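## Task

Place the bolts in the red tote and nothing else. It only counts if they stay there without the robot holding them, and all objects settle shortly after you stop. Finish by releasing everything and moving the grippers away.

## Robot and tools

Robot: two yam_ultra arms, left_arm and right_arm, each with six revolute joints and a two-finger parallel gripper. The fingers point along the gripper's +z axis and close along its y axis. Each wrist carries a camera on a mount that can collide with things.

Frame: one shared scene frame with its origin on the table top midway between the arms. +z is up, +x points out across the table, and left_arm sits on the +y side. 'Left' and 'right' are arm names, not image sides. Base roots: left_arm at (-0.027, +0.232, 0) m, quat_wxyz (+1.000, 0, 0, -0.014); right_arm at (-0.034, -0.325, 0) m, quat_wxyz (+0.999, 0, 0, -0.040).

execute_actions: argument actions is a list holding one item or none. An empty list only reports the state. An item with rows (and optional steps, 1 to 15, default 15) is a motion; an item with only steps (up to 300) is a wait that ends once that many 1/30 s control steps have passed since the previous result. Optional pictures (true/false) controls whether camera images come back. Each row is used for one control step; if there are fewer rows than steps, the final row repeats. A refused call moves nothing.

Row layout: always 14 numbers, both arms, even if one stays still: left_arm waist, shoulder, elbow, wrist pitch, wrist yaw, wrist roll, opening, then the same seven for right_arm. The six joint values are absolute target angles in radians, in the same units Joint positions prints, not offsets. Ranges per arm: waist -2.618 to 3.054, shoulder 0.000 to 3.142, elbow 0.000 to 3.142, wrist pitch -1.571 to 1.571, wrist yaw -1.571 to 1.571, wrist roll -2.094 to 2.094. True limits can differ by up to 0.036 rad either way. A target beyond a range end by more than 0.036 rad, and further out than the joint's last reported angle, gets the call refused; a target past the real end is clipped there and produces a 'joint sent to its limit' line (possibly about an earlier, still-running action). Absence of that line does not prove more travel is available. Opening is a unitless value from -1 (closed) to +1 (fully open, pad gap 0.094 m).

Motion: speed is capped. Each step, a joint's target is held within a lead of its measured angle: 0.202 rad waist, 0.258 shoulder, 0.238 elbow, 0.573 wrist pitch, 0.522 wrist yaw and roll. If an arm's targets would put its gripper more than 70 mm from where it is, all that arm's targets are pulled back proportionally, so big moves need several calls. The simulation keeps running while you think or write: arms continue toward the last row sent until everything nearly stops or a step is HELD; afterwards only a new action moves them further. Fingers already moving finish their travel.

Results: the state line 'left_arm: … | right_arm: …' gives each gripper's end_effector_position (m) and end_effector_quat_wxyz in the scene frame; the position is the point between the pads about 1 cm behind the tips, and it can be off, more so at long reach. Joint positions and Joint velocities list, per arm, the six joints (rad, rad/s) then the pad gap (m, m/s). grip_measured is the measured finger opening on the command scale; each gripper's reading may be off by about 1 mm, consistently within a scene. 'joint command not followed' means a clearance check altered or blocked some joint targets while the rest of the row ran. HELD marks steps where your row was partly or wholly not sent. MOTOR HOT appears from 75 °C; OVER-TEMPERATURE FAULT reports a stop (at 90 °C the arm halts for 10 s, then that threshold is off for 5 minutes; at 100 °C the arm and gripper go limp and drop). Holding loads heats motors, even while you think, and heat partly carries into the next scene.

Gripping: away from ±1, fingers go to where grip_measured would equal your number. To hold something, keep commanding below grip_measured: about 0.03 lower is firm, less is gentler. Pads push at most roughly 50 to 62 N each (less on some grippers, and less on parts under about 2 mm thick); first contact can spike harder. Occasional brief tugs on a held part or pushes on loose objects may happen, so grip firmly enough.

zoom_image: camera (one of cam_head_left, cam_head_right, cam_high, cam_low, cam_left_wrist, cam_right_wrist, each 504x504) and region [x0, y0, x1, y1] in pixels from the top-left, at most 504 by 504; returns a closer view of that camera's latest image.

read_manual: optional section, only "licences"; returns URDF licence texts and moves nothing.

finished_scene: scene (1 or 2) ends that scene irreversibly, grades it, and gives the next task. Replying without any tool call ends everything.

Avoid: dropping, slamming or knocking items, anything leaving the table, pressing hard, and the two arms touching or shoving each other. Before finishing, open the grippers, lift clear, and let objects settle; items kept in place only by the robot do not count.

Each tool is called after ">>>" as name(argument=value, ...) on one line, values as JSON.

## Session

>>> execute_actions(actions=[])

Scene clock: 0.00 s of 5100.00 s.
left_arm: end_effector_position=(+0.3477, +0.4822, +0.3239) grip_measured=+1.000 end_effector_quat_wxyz=(-0.386, +0.772, -0.504, +0.024) | right_arm: end_effector_position=(+0.3246, -0.5087, +0.2573) grip_measured=+1.000 end_effector_quat_wxyz=(-0.021, +0.894, +0.354, +0.275)
Joint positions: left_arm=[ 0.485  1.746  2.012 -1.101 -0.332 -1.4    0.094] | right_arm=[-0.612  1.92   2.13  -1.529 -0.504  1.76   0.094]
Joint velocities: left_arm=[ 0.007 -0.002 -0.012 -0.022  0.051  0.007  0.   ] | right_arm=[-0.002 -0.007 -0.012 -0.022 -0.022 -0.037  0.   ]

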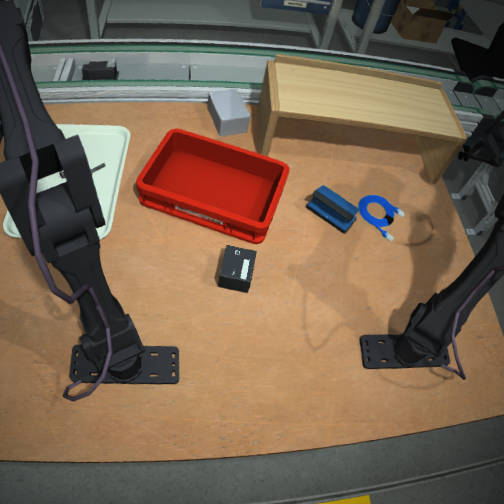

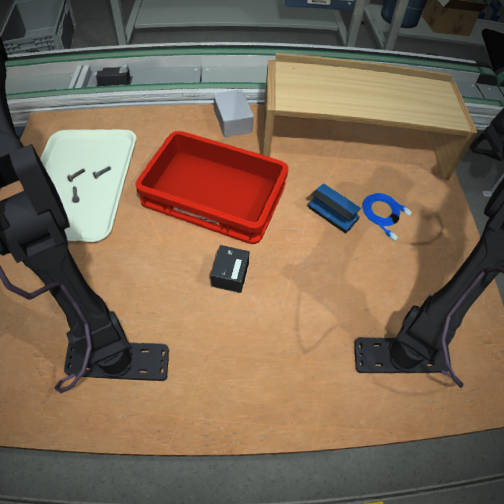

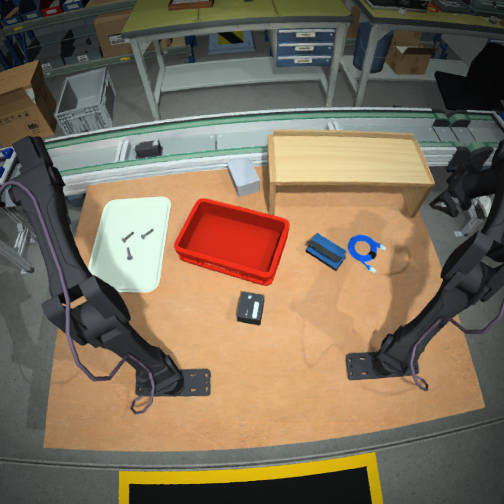

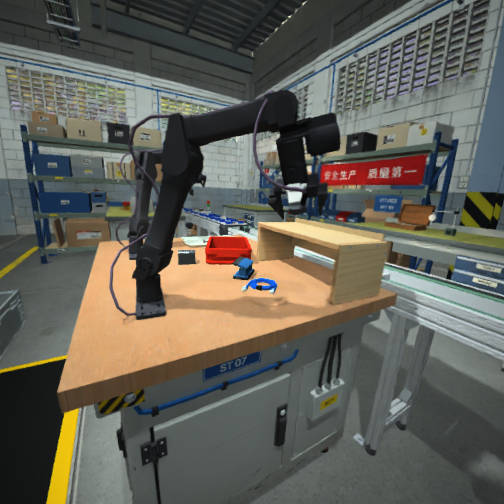

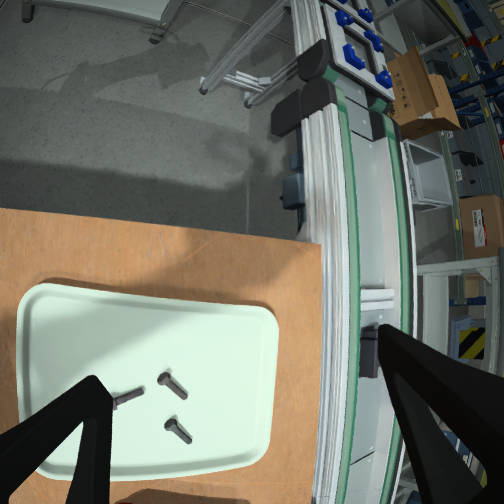

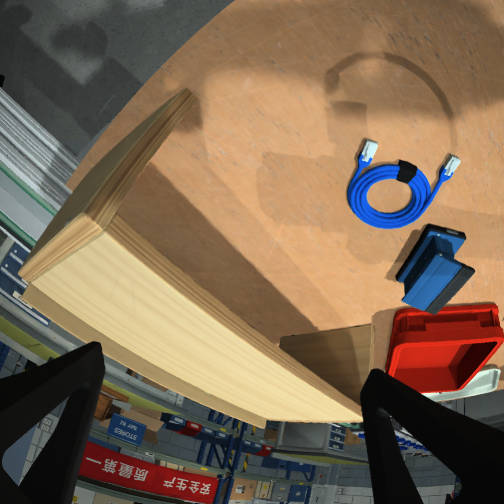

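>>> execute_actions(actions=[{"rows":[[0.46,1.8,1.98,-1.1,-0.28,-1.2,1,-0.612,1.92,2.13,-1.529,-0.504,1.76,1],[0.43,1.85,1.94,-1.11,-0.24,-1.0,0.8,-0.612,1.92,2.13,-1.529,-0.504,1.76,1],[0.4,1.9,1.9,-1.12,-0.2,-0.8,0.6,-0.612,1.92,2.13,-1.529,-0.504,1.76,1],[0.38,1.95,1.87,-1.13,-0.15,-0.6,0.4,-0.612,1.92,2.13,-1.529,-0.504,1.76,1],[0.36,2.0,1.84,-1.14,-0.1,-0.4,0.2,-0.612,1.92,2.13,-1.529,-0.504,1.76,1],[0.35,2.05,1.81,-1.15,-0.05,-0.2,0,-0.612,1.92,2.13,-1.529,-0.504,1.76,1],[0.346,2.1,1.77,-1.152,0,0,-0.2,-0.612,1.92,2.13,-1.529,-0.504,1.76,1]]}], pictures=false)

>>> execute_actions(actions=[{"rows":[[0.346,2.1,1.77,-1.152,0,0,-0.2,-0.612,1.92,2.13,-1.529,-0.504,1.76,1]]}])

Scene clock: 16.60 s of 5100.00 s.
left_arm: end_effector_position=(+0.3863, +0.3940, +0.0905) grip_measured=-0.198 end_effector_quat_wxyz=(+0.088, -0.435, +0.896, +0.032) | right_arm: end_effector_position=(+0.3246, -0.5087, +0.2573) grip_measured=+1.000 end_effector_quat_wxyz=(-0.021, +0.894, +0.354, +0.275)
Joint positions: left_arm=[ 0.366  2.088  1.796 -1.111 -0.082 -0.559  0.038] | right_arm=[-0.612  1.92   2.13  -1.529 -0.504  1.76   0.094]
Joint velocities: left_arm=[-0.222  0.769 -0.515 -0.198  0.564  2.806 -0.   ] | right_arm=[-0.007  0.007  0.002 -0.022  0.022  0.022  0.   ]
Steps of this call (steps 1 to 90: nothing new was sent; then 13.10 s passed at rest; steps 91 to 105: all 15 steps of this action). Readings (joint positions):
91: left_arm=[0.485 1.749 2.012 -1.101 -0.327 -1.373] | right_arm=[-0.612 1.920 2.130 -1.529 -0.504 1.760]
92: left_arm=[0.481 1.755 2.007 -1.098 -0.318 -1.316] | right_arm=[-0.612 1.920 2.130 -1.529 -0.504 1.760]
94: left_arm=[0.463 1.779 1.988 -1.096 -0.295 -1.202] | right_arm=[-0.612 1.920 2.130 -1.529 -0.504 1.760]
98: left_arm=[0.421 1.876 1.930 -1.096 -0.229 -1.046] | right_arm=[-0.612 1.920 2.130 -1.529 -0.504 1.760]
105: the state above

Scene clock: 17.10 s of 5100.00 s.
left_arm: end_effector_position=(+0.3749, +0.3682, +0.0634) grip_measured=-0.198 end_effector_quat_wxyz=(+0.029, -0.171, +0.985, +0.010) | right_arm: end_effector_position=(+0.3246, -0.5087, +0.2573) grip_measured=+1.000 end_effector_quat_wxyz=(-0.021, +0.894, +0.354, +0.275)
Joint positions: left_arm=[ 0.348  2.127  1.761 -1.145 -0.011 -0.024  0.038] | right_arm=[-0.612  1.92   2.13  -1.529 -0.504  1.76   0.094]
Joint velocities: left_arm=[ 0.002 -0.017  0.007  0.037  0.007  0.125  0.   ] | right_arm=[-0.002 -0.007 -0.017 -0.037  0.007 -0.022  0.   ]
Steps of this call (steps 1 to 15: all 15 steps of this action). Readings (joint positions):
1: left_arm=[0.359 2.111 1.781 -1.119 -0.066 -0.460] | right_arm=[-0.612 1.920 2.130 -1.529 -0.504 1.760]
2: left_arm=[0.354 2.128 1.771 -1.127 -0.052 -0.371] | right_arm=[-0.612 1.920 2.130 -1.529 -0.504 1.760]
4: left_arm=[0.348 2.140 1.761 -1.141 -0.033 -0.238] | right_arm=[-0.612 1.920 2.130 -1.529 -0.504 1.760]
8: left_arm=[0.348 2.130 1.761 -1.145 -0.018 -0.099] | right_arm=[-0.612 1.920 2.130 -1.529 -0.504 1.760]
15: the state above

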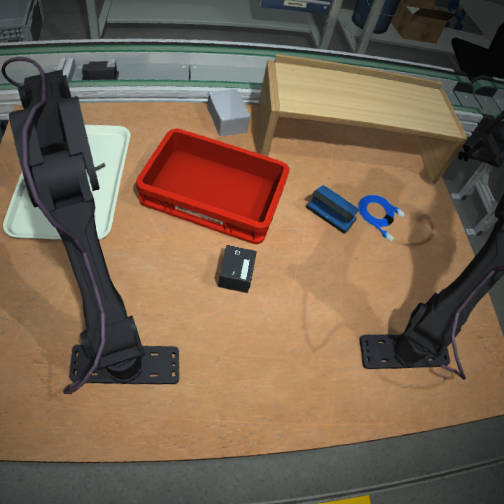

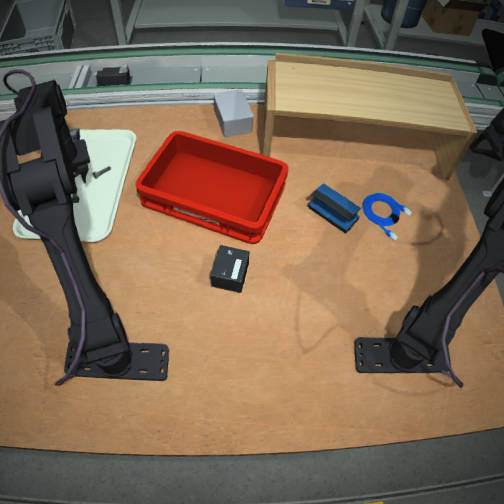

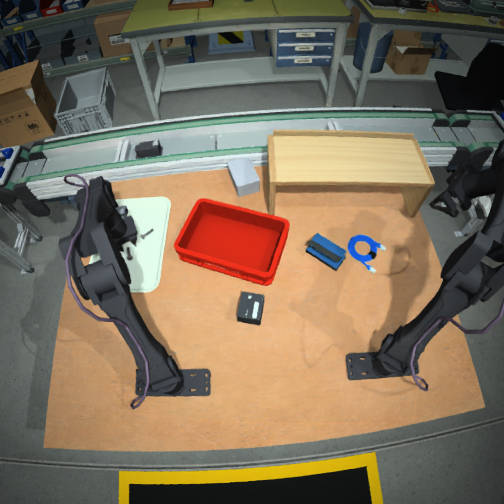

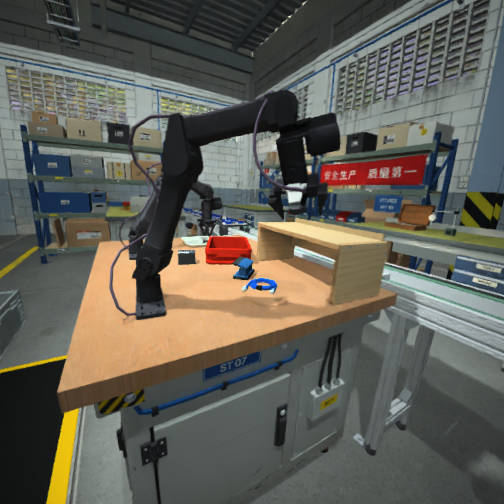

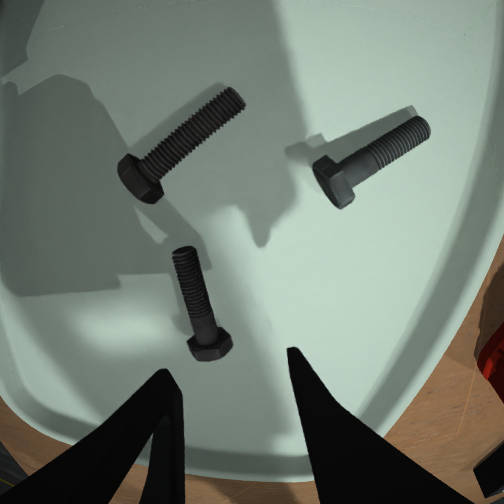

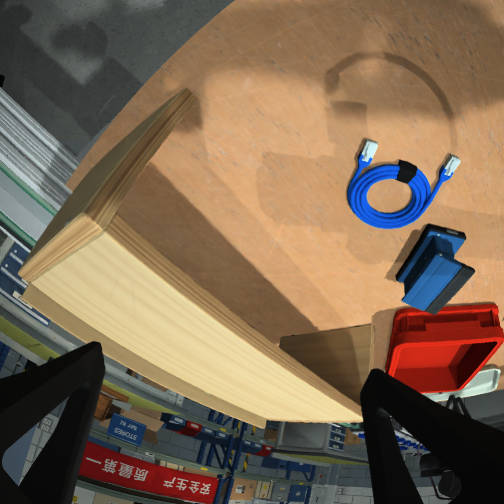

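>>> execute_actions(actions=[{"rows":[[0.37,2.12,1.74,-1.12,0,-0.08,-0.2,-0.612,1.92,2.13,-1.529,-0.504,1.76,1],[0.37,2.12,1.72,-1.09,0,-0.08,-0.2,-0.612,1.92,2.13,-1.529,-0.504,1.76,1],[0.37,2.12,1.69,-1.06,0,-0.08,-0.2,-0.612,1.92,2.13,-1.529,-0.504,1.76,1],[0.37,2.125,1.665,-1.03,0,-0.08,-0.2,-0.612,1.92,2.13,-1.529,-0.504,1.76,1],[0.37,2.13,1.64,-1.0,0,-0.08,-0.2,-0.612,1.92,2.13,-1.529,-0.504,1.76,1]]}])

Scene clock: 30.87 s of 5100.00 s.
left_arm: end_effector_position=(+0.3705, +0.3717, +0.0323) grip_measured=-0.198 end_effector_quat_wxyz=(+0.031, -0.201, +0.979, +0.008) | right_arm: end_effector_position=(+0.3246, -0.5087, +0.2573) grip_measured=+1.000 end_effector_quat_wxyz=(-0.021, +0.894, +0.354, +0.275)
Joint positions: left_arm=[ 0.36   2.135  1.648 -1.021 -0.008 -0.073  0.038] | right_arm=[-0.612  1.92   2.13  -1.529 -0.504  1.76   0.094]
Joint velocities: left_arm=[-0.002 -0.002  0.012  0.095  0.051  0.051  0.   ] | right_arm=[-0.002 -0.012  0.002  0.051  0.066  0.022  0.   ]
Steps of this call (steps 1 to 30: the robot went on to your last target; steps 31 to 90: nothing new was sent; then 10.27 s passed at rest; steps 91 to 105: all 15 steps of this action). Readings (joint positions):
91: left_arm=[0.349 2.127 1.761 -1.144 -0.009 -0.014] | right_arm=[-0.612 1.920 2.130 -1.529 -0.504 1.760]
92: left_arm=[0.350 2.127 1.757 -1.137 -0.008 -0.026] | right_arm=[-0.612 1.920 2.130 -1.529 -0.504 1.760]
94: left_arm=[0.354 2.127 1.731 -1.104 -0.008 -0.044] | right_arm=[-0.612 1.920 2.130 -1.529 -0.504 1.760]
98: left_arm=[0.360 2.132 1.656 -1.053 -0.008 -0.063] | right_arm=[-0.612 1.920 2.130 -1.529 -0.504 1.760]
105: the state above

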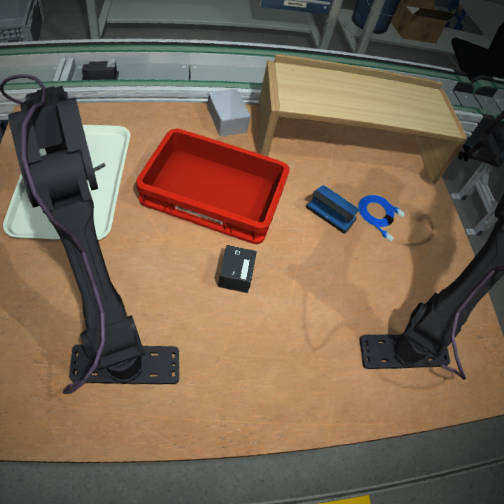

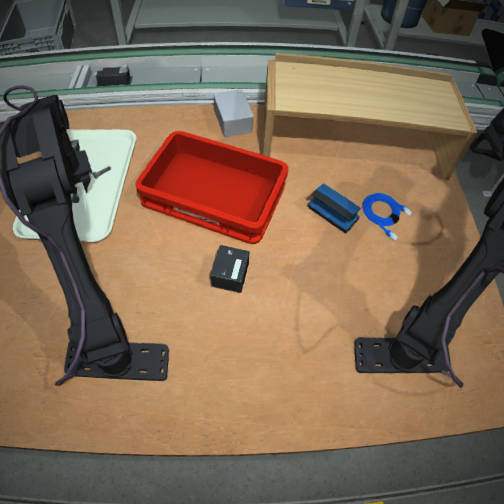

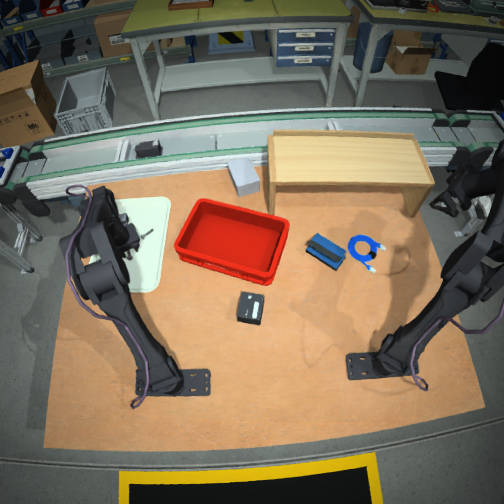

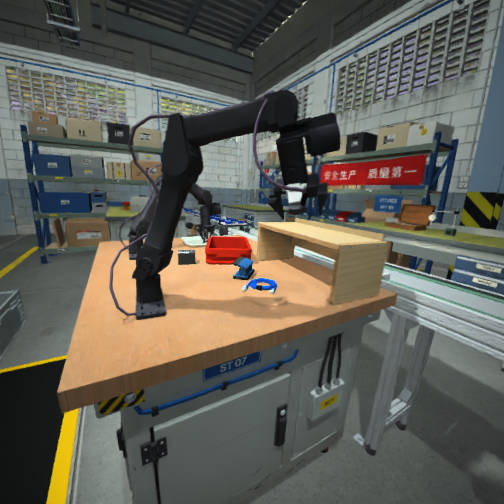

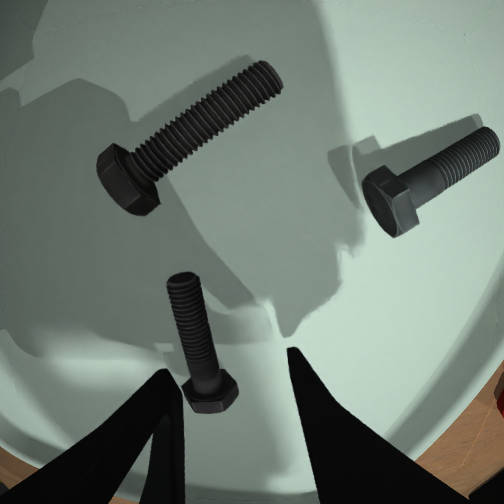

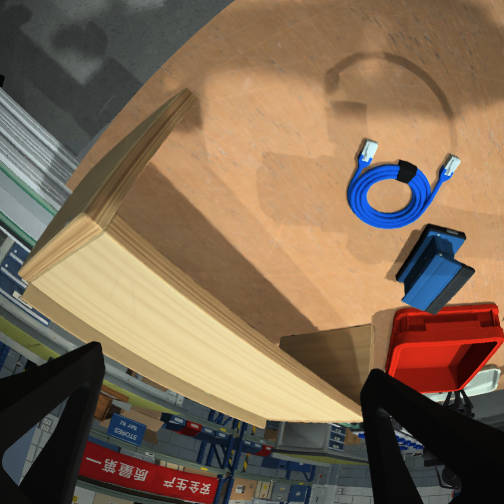

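>>> execute_actions(actions=[{"rows":[[0.397,2.13,1.645,-1.0,0,-0.08,-0.1,-0.612,1.92,2.13,-1.529,-0.504,1.76,1]],"steps":12}])

Scene clock: 34.73 s of 5100.00 s.
left_arm: end_effector_position=(+0.3684, +0.3844, +0.0324) grip_measured=-0.102 end_effector_quat_wxyz=(+0.036, -0.218, +0.975, +0.008) | right_arm: end_effector_position=(+0.3246, -0.5087, +0.2573) grip_measured=+1.000 end_effector_quat_wxyz=(-0.021, +0.894, +0.354, +0.275)
Joint positions: left_arm=[ 0.391  2.135  1.648 -1.011 -0.006 -0.076  0.042] | right_arm=[-0.612  1.92   2.13  -1.529 -0.504  1.76   0.094]
Joint velocities: left_arm=[ 0.012  0.007 -0.007 -0.037 -0.022 -0.066 -0.001] | right_arm=[-0.007  0.007  0.017  0.022 -0.022 -0.007  0.   ]
Steps of this call (steps 1 to 15: the robot went on to your last target; steps 16 to 90: nothing new was sent; then 0.47 s passed at rest; steps 91 to 102: all 12 steps of this action). Readings (joint positions):
91: left_arm=[0.362 2.135 1.648 -1.011 -0.007 -0.075] | right_arm=[-0.612 1.920 2.130 -1.529 -0.504 1.760]
92: left_arm=[0.365 2.135 1.648 -1.011 -0.006 -0.075] | right_arm=[-0.612 1.920 2.130 -1.529 -0.504 1.760]
94: left_arm=[0.376 2.135 1.648 -1.011 -0.006 -0.075] | right_arm=[-0.612 1.920 2.130 -1.529 -0.504 1.760]
98: left_arm=[0.391 2.135 1.648 -1.011 -0.006 -0.076] | right_arm=[-0.612 1.920 2.130 -1.529 -0.504 1.760]
102: the state above

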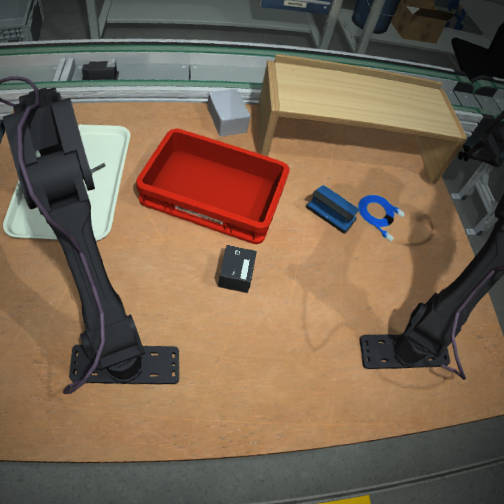

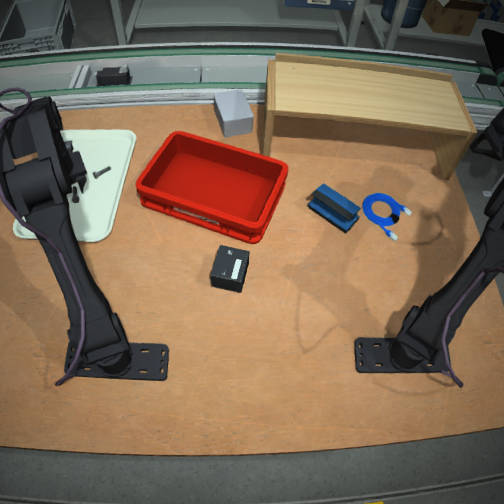

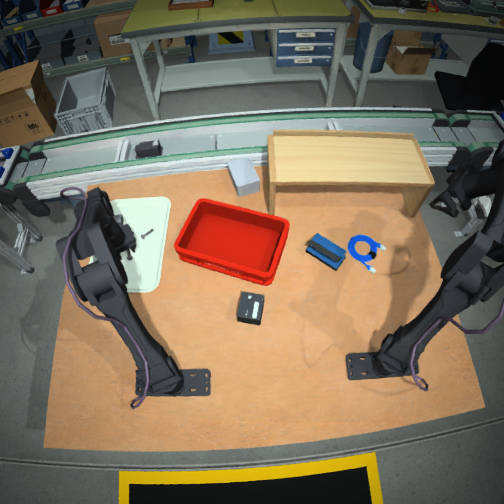

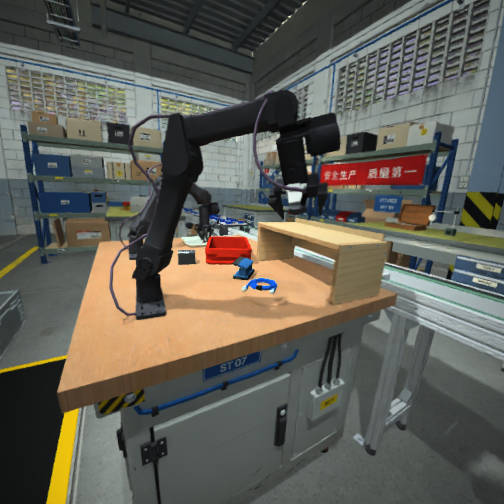

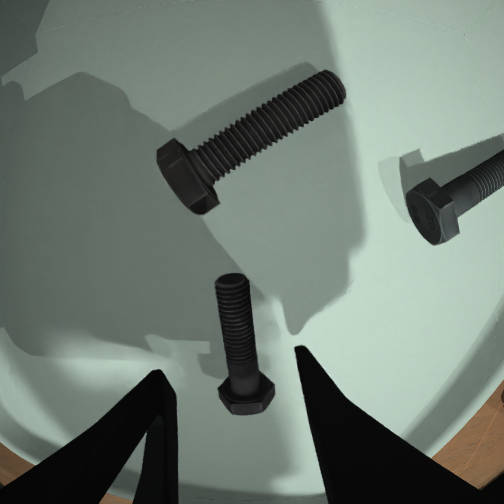

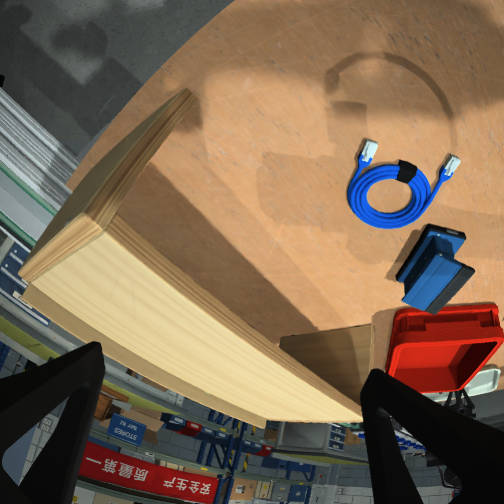

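>>> execute_actions(actions=[{"rows":[[0.391,2.15,1.648,-1.01,0,-0.076,-0.1,-0.612,1.92,2.13,-1.529,-0.504,1.76,1],[0.391,2.17,1.645,-1.005,0,-0.076,-0.1,-0.612,1.92,2.13,-1.529,-0.504,1.76,1],[0.391,2.185,1.643,-1.0,0,-0.076,-0.1,-0.612,1.92,2.13,-1.529,-0.504,1.76,1]],"steps":15}])

Scene clock: 56.50 s of 5100.00 s.
left_arm: end_effector_position=(+0.3667, +0.3838, +0.0198) grip_measured=-0.102 end_effector_quat_wxyz=(+0.022, -0.218, +0.976, +0.006) | right_arm: end_effector_position=(+0.3246, -0.5087, +0.2573) grip_measured=+1.000 end_effector_quat_wxyz=(-0.021, +0.894, +0.354, +0.275)
Joint positions: left_arm=[ 0.391  2.166  1.648 -1.007 -0.006 -0.076  0.042] | right_arm=[-0.612  1.92   2.13  -1.529 -0.504  1.76   0.094]
Joint velocities: left_arm=[-0.012  0.002 -0.002 -0.022  0.007 -0.022  0.001] | right_arm=[ 0.012 -0.012  0.012 -0.022 -0.051 -0.051  0.   ]
Steps of this call (steps 1 to 15: the robot went on to your last target; steps 16 to 90: nothing new was sent; then 18.27 s passed at rest; steps 91 to 105: all 15 steps of this action). Readings (joint positions):
91: left_arm=[0.391 2.135 1.648 -1.011 -0.006 -0.076] | right_arm=[-0.612 1.920 2.130 -1.529 -0.504 1.760]
92: left_arm=[0.391 2.137 1.648 -1.011 -0.006 -0.076] | right_arm=[-0.612 1.920 2.130 -1.529 -0.504 1.760]
94: left_arm=[0.391 2.148 1.648 -1.008 -0.006 -0.076] | right_arm=[-0.612 1.920 2.130 -1.529 -0.504 1.760]
98: left_arm=[0.391 2.166 1.648 -1.007 -0.006 -0.076] | right_arm=[-0.612 1.920 2.130 -1.529 -0.504 1.760]
105: the state above

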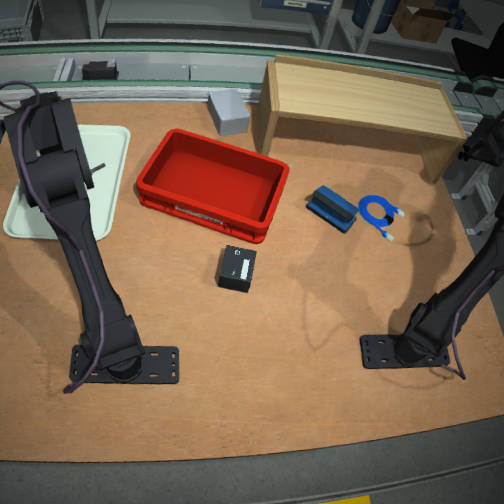

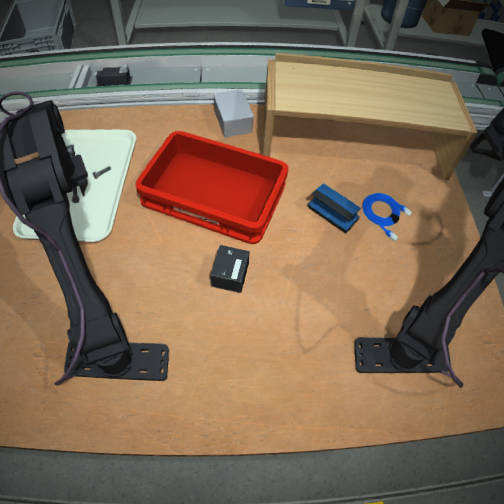

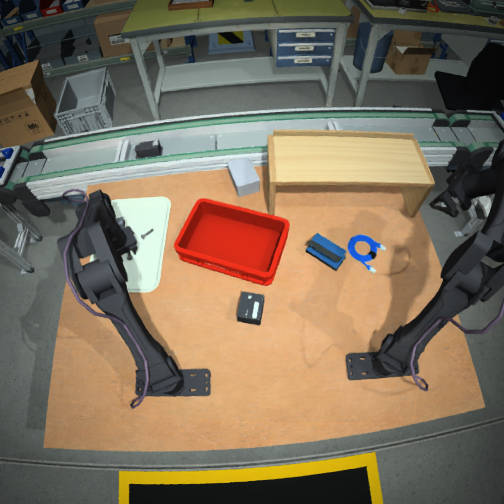

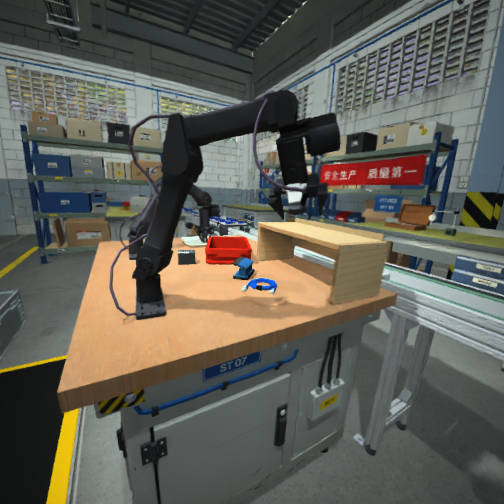

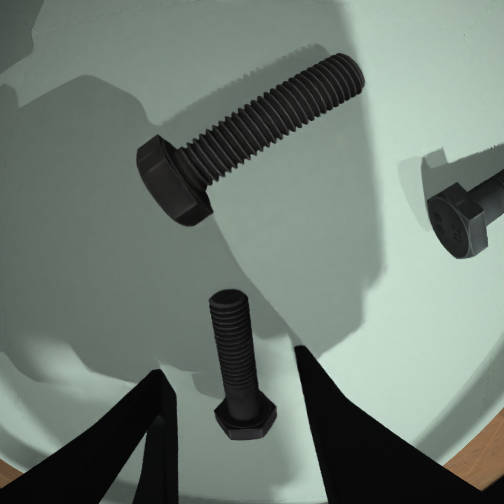

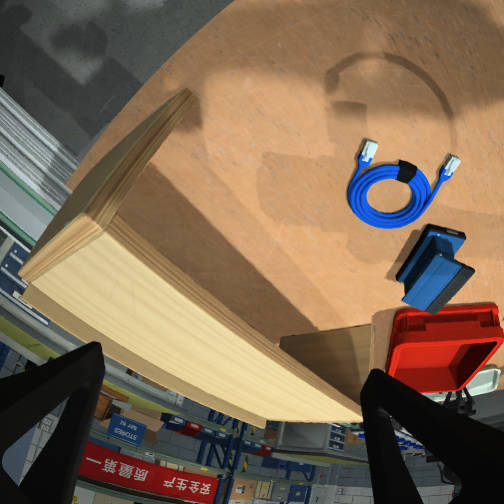

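>>> execute_actions(actions=[{"rows":[[0.391,2.18,1.665,-1.0,0,-0.076,-0.1,-0.612,1.92,2.13,-1.529,-0.504,1.76,1],[0.391,2.19,1.675,-1.0,0,-0.076,-0.1,-0.612,1.92,2.13,-1.529,-0.504,1.76,1],[0.391,2.2,1.675,-1.0,0,-0.076,-0.1,-0.612,1.92,2.13,-1.529,-0.504,1.76,1],[0.391,2.207,1.675,-1.0,0,-0.076,-0.1,-0.612,1.92,2.13,-1.529,-0.504,1.76,1],[0.391,2.207,1.675,-1.0,0,-0.076,-0.1,-0.612,1.92,2.13,-1.529,-0.504,1.76,1],[0.391,2.207,1.675,-1.0,0,-0.076,-0.1,-0.612,1.92,2.13,-1.529,-0.504,1.76,1],[0.391,2.207,1.675,-1.0,0,-0.076,-0.3,-0.612,1.92,2.13,-1.529,-0.504,1.76,1],[0.391,2.207,1.675,-1.0,0,-0.076,-0.5,-0.612,1.92,2.13,-1.529,-0.504,1.76,1],[0.391,2.207,1.675,-1.0,0,-0.076,-0.65,-0.612,1.92,2.13,-1.529,-0.504,1.76,1],[0.391,2.207,1.675,-1.0,0,-0.076,-0.75,-0.612,1.92,2.13,-1.529,-0.504,1.76,1],[0.391,2.207,1.675,-1.0,0,-0.076,-0.86,-0.612,1.92,2.13,-1.529,-0.504,1.76,1]],"steps":15}])

Scene clock: 71.57 s of 5100.00 s.
left_arm: end_effector_position=(+0.3667, +0.3836, +0.0198) grip_measured=-0.781 end_effector_quat_wxyz=(+0.022, -0.218, +0.976, +0.006) | right_arm: end_effector_position=(+0.3246, -0.5087, +0.2573) grip_measured=+1.000 end_effector_quat_wxyz=(-0.021, +0.894, +0.354, +0.275)
Joint positions: left_arm=[ 0.391  2.166  1.648 -1.007 -0.005 -0.076  0.01 ] | right_arm=[-0.612  1.92   2.13  -1.529 -0.504  1.76   0.094]
Joint velocities: left_arm=[-0.002 -0.007 -0.007 -0.037  0.007 -0.051 -0.   ] | right_arm=[ 0.007 -0.007  0.002 -0.007 -0.007  0.007  0.   ]
Steps of this call (steps 1 to 15: the robot went on to your last target; steps 16 to 90: nothing new was sent; then 11.57 s passed at rest; steps 91 to 105: all 15 steps of this action). Readings (joint positions):
91: left_arm=[0.391 2.166 1.648 -1.007 -0.006 -0.076] | right_arm=[-0.612 1.920 2.130 -1.529 -0.504 1.760]
92: left_arm=[0.391 2.166 1.648 -1.007 -0.006 -0.076] | right_arm=[-0.612 1.920 2.130 -1.529 -0.504 1.760]
94: left_arm=[0.391 2.166 1.648 -1.007 -0.006 -0.076] | right_arm=[-0.612 1.920 2.130 -1.529 -0.504 1.760]
98: left_arm=[0.391 2.166 1.648 -1.007 -0.006 -0.076] | right_arm=[-0.612 1.920 2.130 -1.529 -0.504 1.760]
105: the state above

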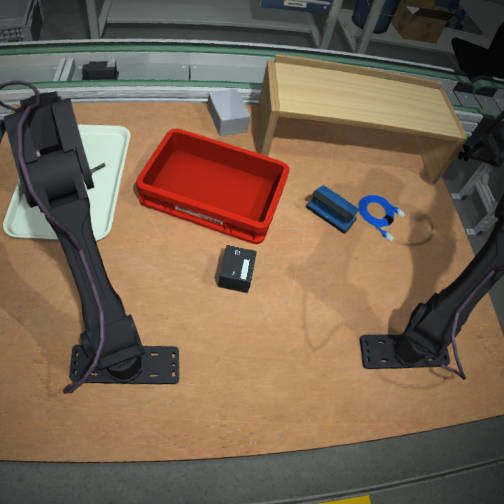

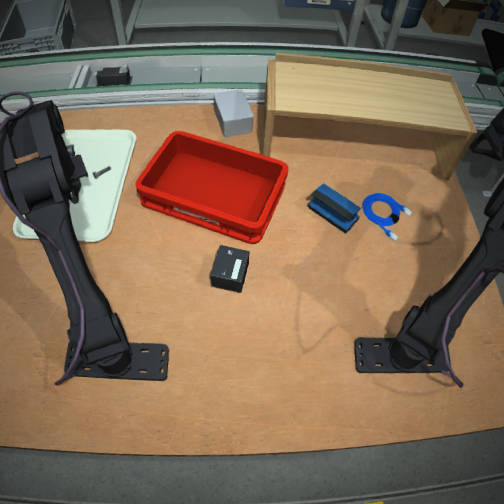

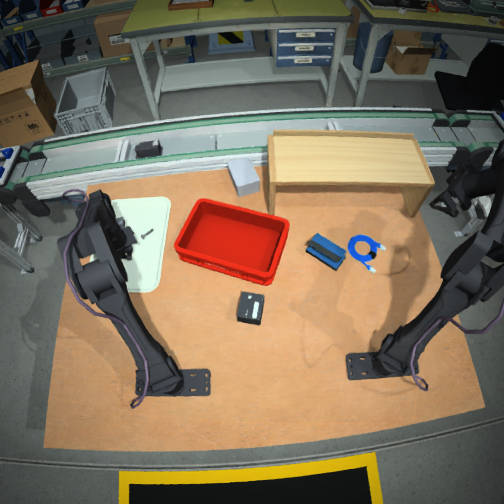

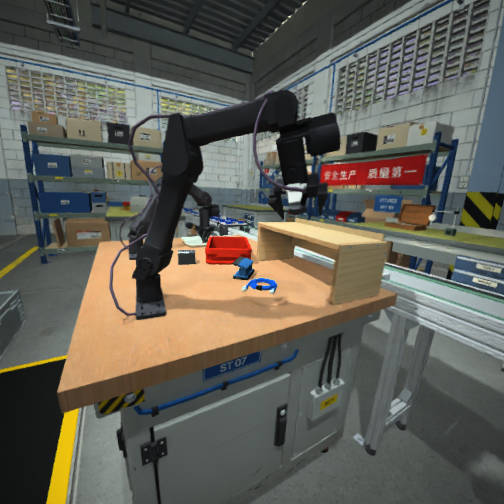

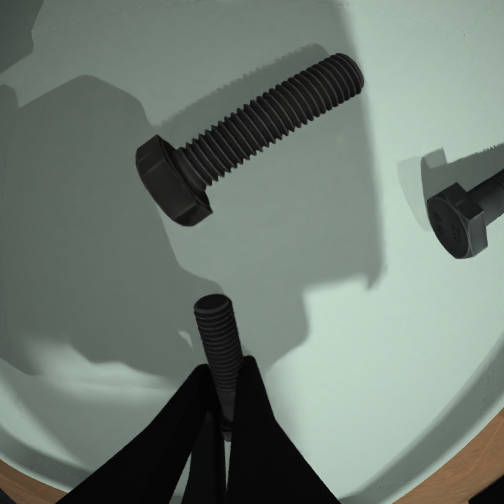

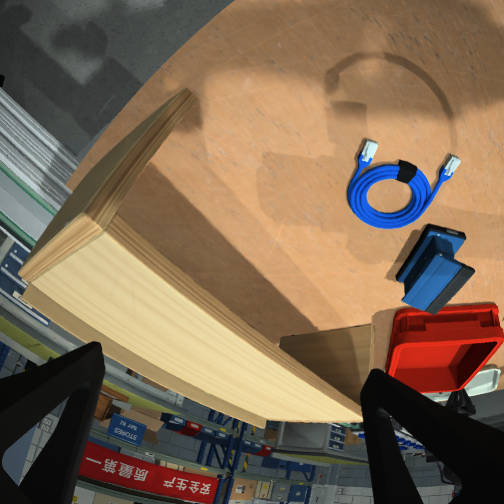

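>>> execute_actions(actions=[{"rows":[[0.391,2.16,1.665,-1.02,0,-0.076,-0.83,-0.612,1.92,2.13,-1.529,-0.504,1.76,1],[0.391,2.14,1.69,-1.05,0,-0.076,-0.83,-0.612,1.92,2.13,-1.529,-0.504,1.76,1],[0.391,2.11,1.72,-1.09,0,-0.076,-0.83,-0.612,1.92,2.13,-1.529,-0.504,1.76,1],[0.391,2.08,1.75,-1.13,0,-0.076,-0.83,-0.612,1.92,2.13,-1.529,-0.504,1.76,1],[0.391,2.05,1.78,-1.17,0,-0.076,-0.83,-0.612,1.92,2.13,-1.529,-0.504,1.76,1],[0.391,2.02,1.81,-1.21,0,-0.076,-0.83,-0.612,1.92,2.13,-1.529,-0.504,1.76,1],[0.35,1.99,1.85,-1.26,0,-0.076,-0.83,-0.612,1.92,2.13,-1.529,-0.504,1.76,1],[0.27,1.985,1.86,-1.26,0,-0.076,-0.83,-0.612,1.92,2.13,-1.529,-0.504,1.76,1],[0.18,1.985,1.86,-1.26,0,-0.076,-0.83,-0.612,1.92,2.13,-1.529,-0.504,1.76,1],[0.09,1.985,1.86,-1.26,0,-0.076,-0.83,-0.612,1.92,2.13,-1.529,-0.504,1.76,1],[0,1.985,1.86,-1.26,0,-0.076,-0.83,-0.612,1.92,2.13,-1.529,-0.504,1.76,1],[-0.09,1.985,1.86,-1.26,0,-0.076,-0.83,-0.612,1.92,2.13,-1.529,-0.504,1.76,1],[-0.17,1.985,1.86,-1.26,0,-0.076,-0.83,-0.612,1.92,2.13,-1.529,-0.504,1.76,1],[-0.23,1.985,1.86,-1.26,0,-0.076,-0.83,-0.612,1.92,2.13,-1.529,-0.504,1.76,1],[-0.27,1.985,1.86,-1.26,0,-0.076,-0.83,-0.612,1.92,2.13,-1.529,-0.504,1.76,1]],"steps":15}])

>>> execute_actions(actions=[{"steps":15}])

Scene clock: 98.17 s of 5100.00 s.
left_arm: end_effector_position=(+0.4049, +0.2804, +0.1301) grip_measured=-0.782 end_effector_quat_wxyz=(+0.103, -0.089, +0.991, +0.009) | right_arm: end_effector_position=(+0.3246, -0.5087, +0.2573) grip_measured=+1.000 end_effector_quat_wxyz=(-0.021, +0.894, +0.354, +0.275)
Joint positions: left_arm=[ 0.131  2.009  1.83  -1.185 -0.016 -0.076  0.01 ] | right_arm=[-0.612  1.92   2.13  -1.529 -0.504  1.76   0.094]
Joint velocities: left_arm=[-1.477 -0.081  0.09  -0.11  -0.066  0.037 -0.001] | right_arm=[-0.012 -0.017  0.012  0.022  0.007  0.022  0.   ]
Steps of this call (steps 1 to 15: the robot went on to your last target; steps 16 to 90: nothing new was sent; then 23.10 s passed at rest; steps 91 to 105: all 15 steps of this action). Readings (joint positions):
91: left_arm=[0.391 2.166 1.648 -1.007 -0.005 -0.076] | right_arm=[-0.612 1.920 2.130 -1.529 -0.504 1.760]
92: left_arm=[0.391 2.166 1.651 -1.010 -0.005 -0.076] | right_arm=[-0.612 1.920 2.130 -1.529 -0.504 1.760]
94: left_arm=[0.391 2.163 1.671 -1.041 -0.005 -0.076] | right_arm=[-0.612 1.920 2.130 -1.529 -0.504 1.760]
98: left_arm=[0.384 2.105 1.749 -1.131 -0.007 -0.076] | right_arm=[-0.612 1.920 2.130 -1.529 -0.504 1.760]
105: the state above

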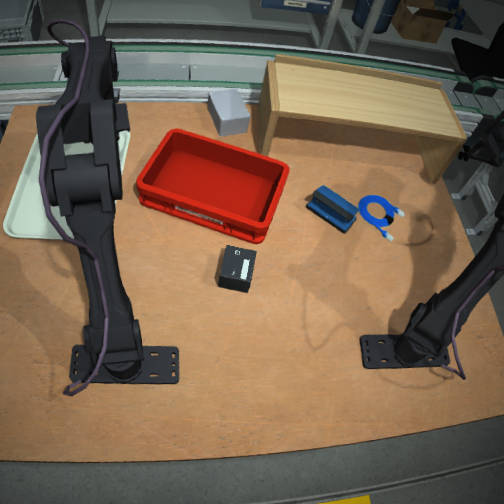

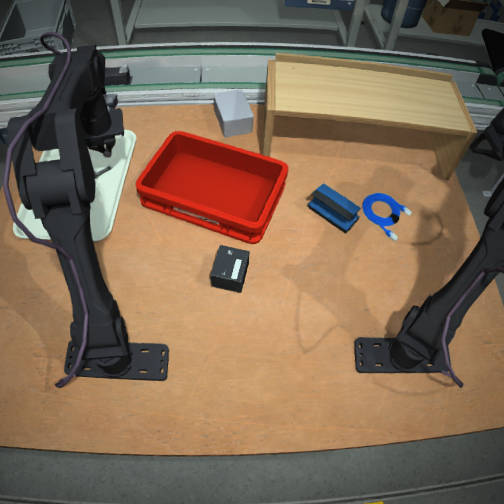

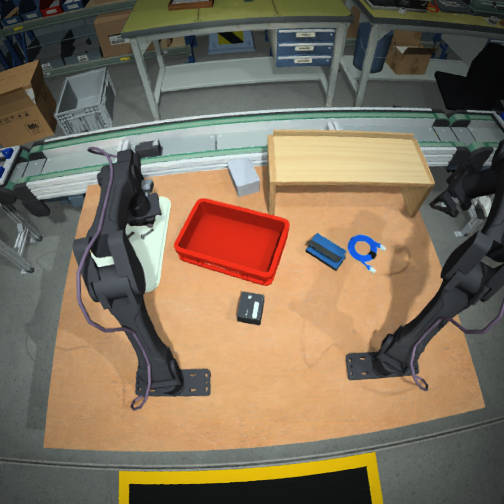

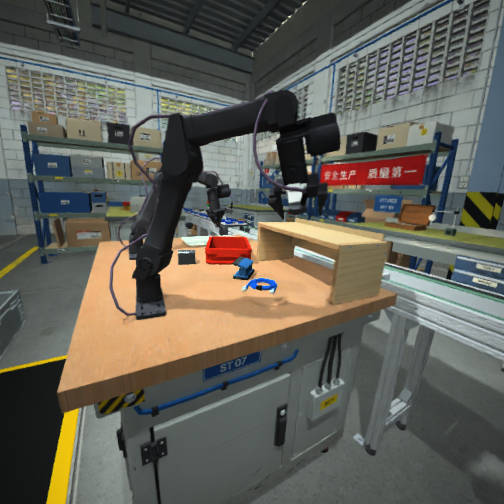

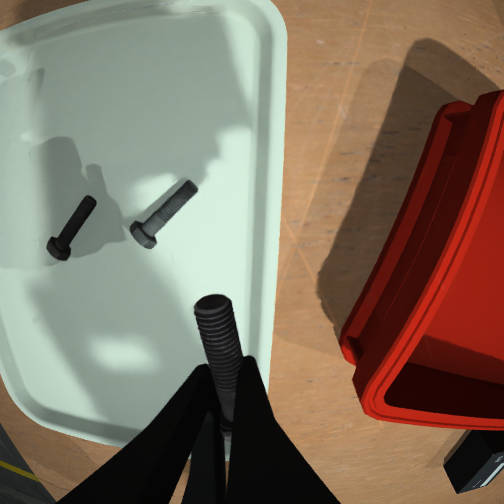

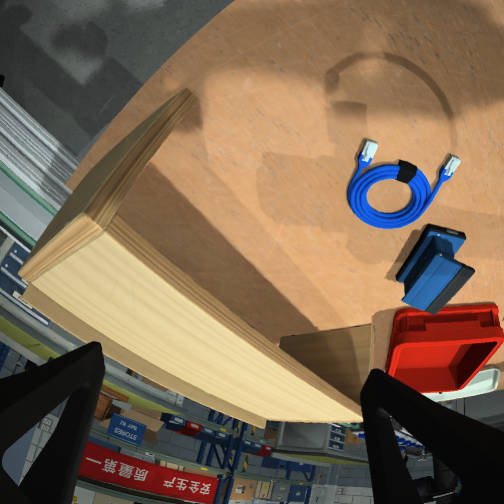

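Scene clock: 98.67 s of 5100.00 s.
left_arm: end_effector_position=(+0.3730, +0.1018, +0.1287) grip_measured=-0.782 end_effector_quat_wxyz=(+0.073, +0.118, +0.990, -0.020) | right_arm: end_effector_position=(+0.3246, -0.5087, +0.2573) grip_measured=+1.000 end_effector_quat_wxyz=(-0.021, +0.894, +0.354, +0.275)
Joint positions: left_arm=[-0.285  2.008  1.833 -1.244  0.011 -0.076  0.01 ] | right_arm=[-0.612  1.92   2.13  -1.529 -0.504  1.76   0.094]
Joint velocities: left_arm=[ 0.212  0.002 -0.007 -0.095 -0.154  0.037 -0.001] | right_arm=[-0.017  0.002 -0.007 -0.066 -0.066 -0.007  0.   ]
Steps of this call (steps 1 to 15: the robot went on to your last target). Readings (joint positions):
1: left_arm=[0.077 2.008 1.832 -1.190 -0.015 -0.076] | right_arm=[-0.612 1.920 2.130 -1.529 -0.504 1.760]
2: left_arm=[0.023 2.008 1.833 -1.193 -0.014 -0.076] | right_arm=[-0.612 1.920 2.130 -1.529 -0.504 1.760]
4: left_arm=[-0.089 2.008 1.833 -1.202 -0.012 -0.076] | right_arm=[-0.612 1.920 2.130 -1.529 -0.504 1.760]
8: left_arm=[-0.282 2.008 1.833 -1.219 0.003 -0.076] | right_arm=[-0.612 1.920 2.130 -1.529 -0.504 1.760]
15: the state above

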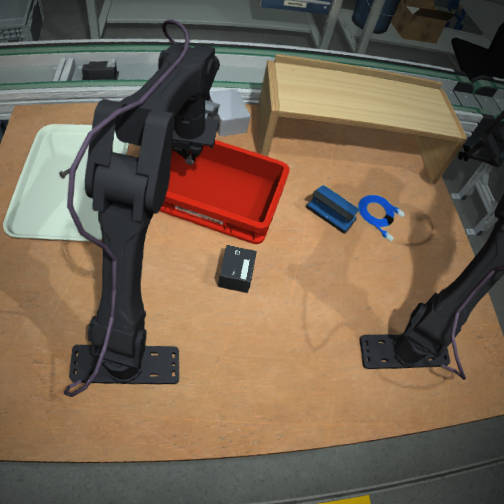

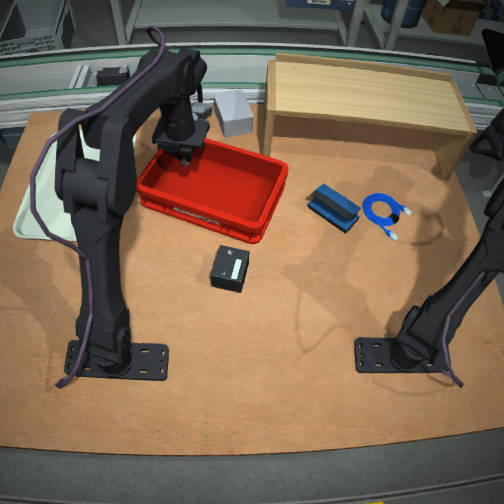

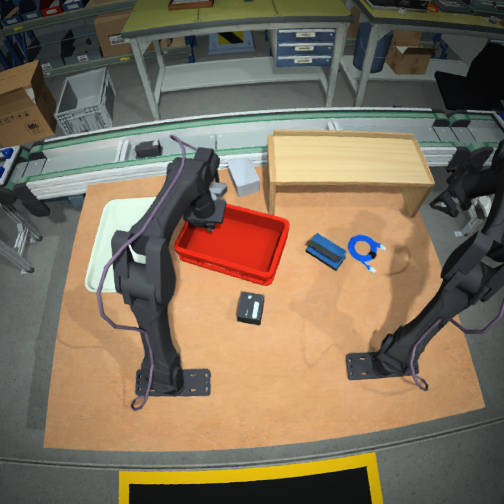

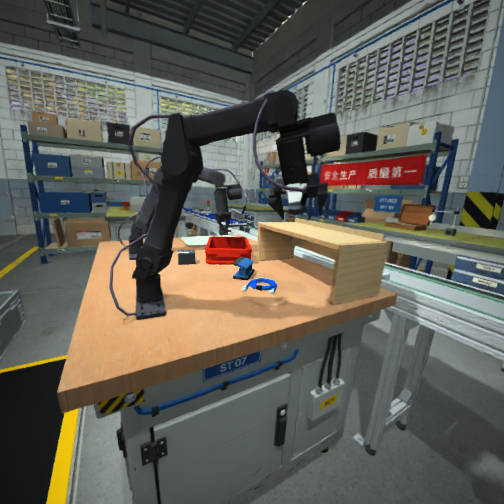

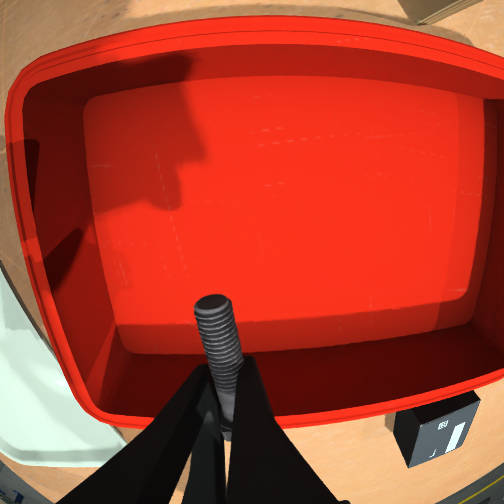

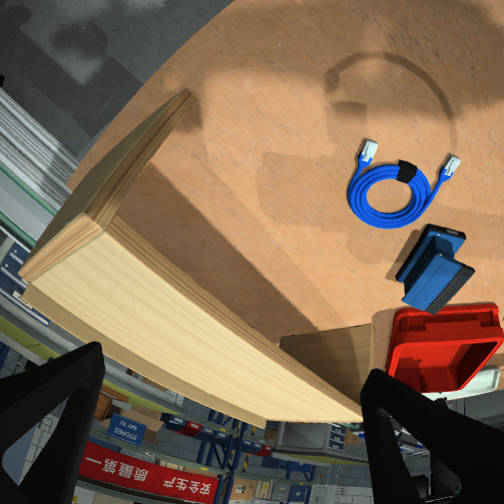

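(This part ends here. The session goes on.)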